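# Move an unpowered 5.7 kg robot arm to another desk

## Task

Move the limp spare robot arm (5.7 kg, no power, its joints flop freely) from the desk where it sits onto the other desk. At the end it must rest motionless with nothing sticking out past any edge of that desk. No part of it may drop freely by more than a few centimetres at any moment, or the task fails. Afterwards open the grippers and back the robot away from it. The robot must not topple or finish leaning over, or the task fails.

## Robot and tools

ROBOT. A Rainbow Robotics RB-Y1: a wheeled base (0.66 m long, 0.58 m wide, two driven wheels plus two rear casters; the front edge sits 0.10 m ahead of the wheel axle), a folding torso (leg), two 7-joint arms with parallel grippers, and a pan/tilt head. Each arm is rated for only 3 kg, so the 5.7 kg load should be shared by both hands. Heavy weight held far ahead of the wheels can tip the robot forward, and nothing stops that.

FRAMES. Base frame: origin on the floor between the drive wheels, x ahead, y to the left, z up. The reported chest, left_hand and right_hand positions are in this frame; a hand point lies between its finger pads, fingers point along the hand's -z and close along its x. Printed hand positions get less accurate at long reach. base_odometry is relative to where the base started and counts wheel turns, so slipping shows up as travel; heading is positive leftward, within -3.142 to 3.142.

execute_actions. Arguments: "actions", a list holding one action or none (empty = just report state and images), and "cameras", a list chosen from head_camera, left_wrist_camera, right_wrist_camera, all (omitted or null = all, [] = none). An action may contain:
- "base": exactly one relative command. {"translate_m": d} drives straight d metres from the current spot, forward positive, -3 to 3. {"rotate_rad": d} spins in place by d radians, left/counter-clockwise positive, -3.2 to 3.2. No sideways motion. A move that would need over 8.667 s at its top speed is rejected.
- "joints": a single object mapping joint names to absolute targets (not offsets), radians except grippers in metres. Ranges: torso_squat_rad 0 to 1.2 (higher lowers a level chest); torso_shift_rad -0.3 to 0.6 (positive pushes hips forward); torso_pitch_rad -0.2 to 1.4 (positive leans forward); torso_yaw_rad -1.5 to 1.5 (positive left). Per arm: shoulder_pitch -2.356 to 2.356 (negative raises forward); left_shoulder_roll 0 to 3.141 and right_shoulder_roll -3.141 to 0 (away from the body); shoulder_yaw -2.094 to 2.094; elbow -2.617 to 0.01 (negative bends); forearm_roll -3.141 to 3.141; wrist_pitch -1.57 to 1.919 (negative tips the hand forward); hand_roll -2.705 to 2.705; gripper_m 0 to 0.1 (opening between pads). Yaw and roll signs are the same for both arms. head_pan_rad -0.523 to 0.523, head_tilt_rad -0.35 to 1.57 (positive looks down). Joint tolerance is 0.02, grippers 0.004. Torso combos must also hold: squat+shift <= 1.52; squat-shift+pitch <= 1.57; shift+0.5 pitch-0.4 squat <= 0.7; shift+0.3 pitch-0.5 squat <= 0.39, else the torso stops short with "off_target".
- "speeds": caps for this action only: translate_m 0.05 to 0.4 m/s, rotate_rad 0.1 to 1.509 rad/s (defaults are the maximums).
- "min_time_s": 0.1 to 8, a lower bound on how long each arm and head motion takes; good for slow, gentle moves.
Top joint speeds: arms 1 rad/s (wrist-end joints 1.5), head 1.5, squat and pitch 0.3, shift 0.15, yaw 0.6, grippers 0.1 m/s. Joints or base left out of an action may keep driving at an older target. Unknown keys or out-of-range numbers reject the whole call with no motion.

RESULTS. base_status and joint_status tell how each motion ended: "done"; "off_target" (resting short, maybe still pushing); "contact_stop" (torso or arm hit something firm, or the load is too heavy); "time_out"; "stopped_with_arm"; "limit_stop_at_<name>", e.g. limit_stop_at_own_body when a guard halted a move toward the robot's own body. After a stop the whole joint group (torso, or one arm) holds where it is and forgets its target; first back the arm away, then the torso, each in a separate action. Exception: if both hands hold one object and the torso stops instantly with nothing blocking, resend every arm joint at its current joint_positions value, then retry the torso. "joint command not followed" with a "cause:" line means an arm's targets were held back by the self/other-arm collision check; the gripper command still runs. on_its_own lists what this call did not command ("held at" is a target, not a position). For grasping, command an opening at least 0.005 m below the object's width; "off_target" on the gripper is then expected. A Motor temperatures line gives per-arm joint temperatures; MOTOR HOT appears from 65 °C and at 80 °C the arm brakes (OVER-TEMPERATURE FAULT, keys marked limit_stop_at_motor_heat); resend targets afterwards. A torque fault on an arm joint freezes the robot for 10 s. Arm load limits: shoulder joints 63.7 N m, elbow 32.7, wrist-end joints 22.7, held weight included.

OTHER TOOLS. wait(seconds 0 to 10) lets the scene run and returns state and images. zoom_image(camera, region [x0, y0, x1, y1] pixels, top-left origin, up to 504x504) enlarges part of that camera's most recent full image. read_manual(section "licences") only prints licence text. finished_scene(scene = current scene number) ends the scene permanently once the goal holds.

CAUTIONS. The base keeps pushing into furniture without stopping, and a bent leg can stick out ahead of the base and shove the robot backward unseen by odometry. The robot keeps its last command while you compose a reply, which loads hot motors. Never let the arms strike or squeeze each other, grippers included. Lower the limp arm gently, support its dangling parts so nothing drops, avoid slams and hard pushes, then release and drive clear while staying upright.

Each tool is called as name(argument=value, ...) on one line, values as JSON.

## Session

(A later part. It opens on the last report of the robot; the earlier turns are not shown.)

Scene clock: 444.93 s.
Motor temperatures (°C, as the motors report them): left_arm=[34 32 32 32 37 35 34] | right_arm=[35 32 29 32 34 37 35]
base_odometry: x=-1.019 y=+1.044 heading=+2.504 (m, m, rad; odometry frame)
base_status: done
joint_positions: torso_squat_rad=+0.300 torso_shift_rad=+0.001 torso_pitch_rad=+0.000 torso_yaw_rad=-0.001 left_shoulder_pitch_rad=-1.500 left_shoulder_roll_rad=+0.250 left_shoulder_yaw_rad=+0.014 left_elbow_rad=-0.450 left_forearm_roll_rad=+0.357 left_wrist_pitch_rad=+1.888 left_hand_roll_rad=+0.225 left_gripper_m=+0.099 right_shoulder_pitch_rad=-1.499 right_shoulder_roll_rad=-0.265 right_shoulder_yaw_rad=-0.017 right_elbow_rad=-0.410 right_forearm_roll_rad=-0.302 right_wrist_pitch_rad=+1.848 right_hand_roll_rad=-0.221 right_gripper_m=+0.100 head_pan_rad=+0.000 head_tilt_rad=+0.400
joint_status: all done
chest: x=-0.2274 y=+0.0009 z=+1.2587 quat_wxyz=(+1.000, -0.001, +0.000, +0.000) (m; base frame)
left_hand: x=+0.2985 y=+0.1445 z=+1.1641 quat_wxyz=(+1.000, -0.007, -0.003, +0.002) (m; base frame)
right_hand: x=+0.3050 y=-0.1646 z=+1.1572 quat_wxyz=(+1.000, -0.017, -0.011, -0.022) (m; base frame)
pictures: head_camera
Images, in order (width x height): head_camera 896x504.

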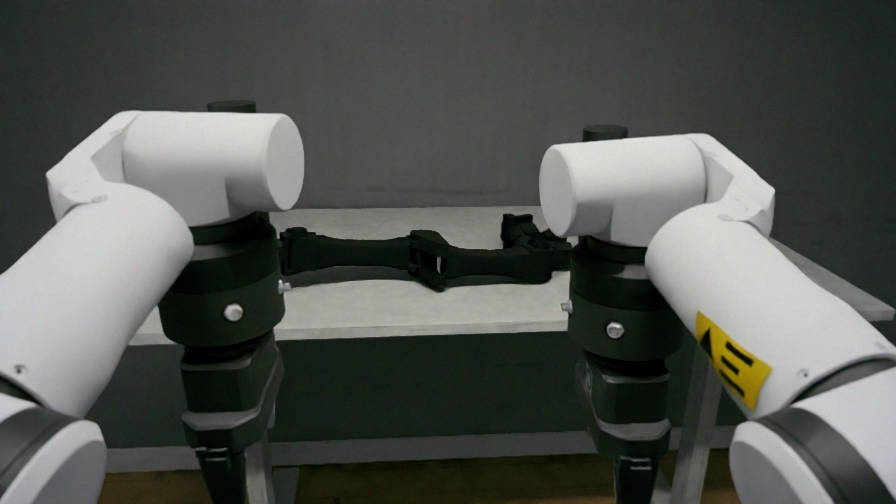

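Lower the arms to check the base plate's position.

execute_actions(actions=[{"joints": {"left_shoulder_pitch_rad": 0, "left_shoulder_roll_rad": 0.05, "left_elbow_rad": -0.15, "left_forearm_roll_rad": 0, "left_wrist_pitch_rad": 0, "left_hand_roll_rad": 0, "right_shoulder_pitch_rad": 0, "right_shoulder_roll_rad": -0.05, "right_elbow_rad": -0.15, "right_forearm_roll_rad": 0, "right_wrist_pitch_rad": 0, "right_hand_roll_rad": 0}}], cameras=["head_camera"])

Scene clock: 453.33 s.
Motor temperatures (°C, as the motors report them): left_arm=[34 32 32 32 37 35 34] | right_arm=[34 32 29 32 34 37 35]
base_odometry: x=-1.019 y=+1.044 heading=+2.504 (m, m, rad; odometry frame)
base_status: not commanded
joint_positions: torso_squat_rad=+0.300 torso_shift_rad=+0.001 torso_pitch_rad=+0.000 torso_yaw_rad=-0.001 left_shoulder_pitch_rad=+0.000 left_shoulder_roll_rad=+0.050 left_shoulder_yaw_rad=+0.014 left_elbow_rad=-0.150 left_forearm_roll_rad=+0.000 left_wrist_pitch_rad=+0.000 left_hand_roll_rad=+0.000 left_gripper_m=+0.099 right_shoulder_pitch_rad=+0.000 right_shoulder_roll_rad=-0.050 right_shoulder_yaw_rad=-0.017 right_elbow_rad=-0.150 right_forearm_roll_rad=+0.000 right_wrist_pitch_rad=+0.000 right_hand_roll_rad=+0.000 right_gripper_m=+0.100 head_pan_rad=+0.000 head_tilt_rad=+0.400
joint_status: all done
chest: x=-0.2274 y=+0.0009 z=+1.2587 quat_wxyz=(+1.000, -0.001, +0.000, +0.000) (m; base frame)
left_hand: x=-0.1544 y=+0.2594 z=+0.5777 quat_wxyz=(+0.997, +0.025, -0.075, +0.005) (m; base frame)
right_hand: x=-0.1547 y=-0.2592 z=+0.5782 quat_wxyz=(+0.997, -0.026, -0.075, -0.007) (m; base frame)
pictures: head_camera
Images, in order (width x height): head_camera 896x504.

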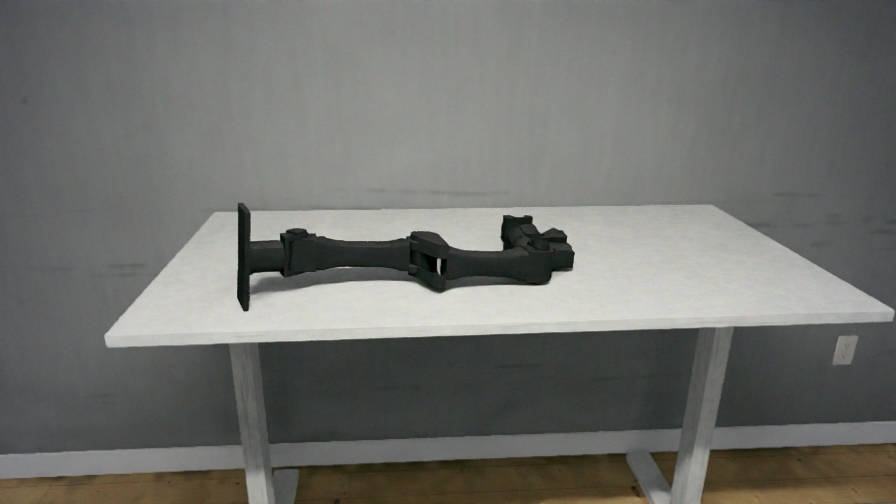

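The arm lies fully on the desk.

finished_scene(scene=1)

The scene is finished: the task was done.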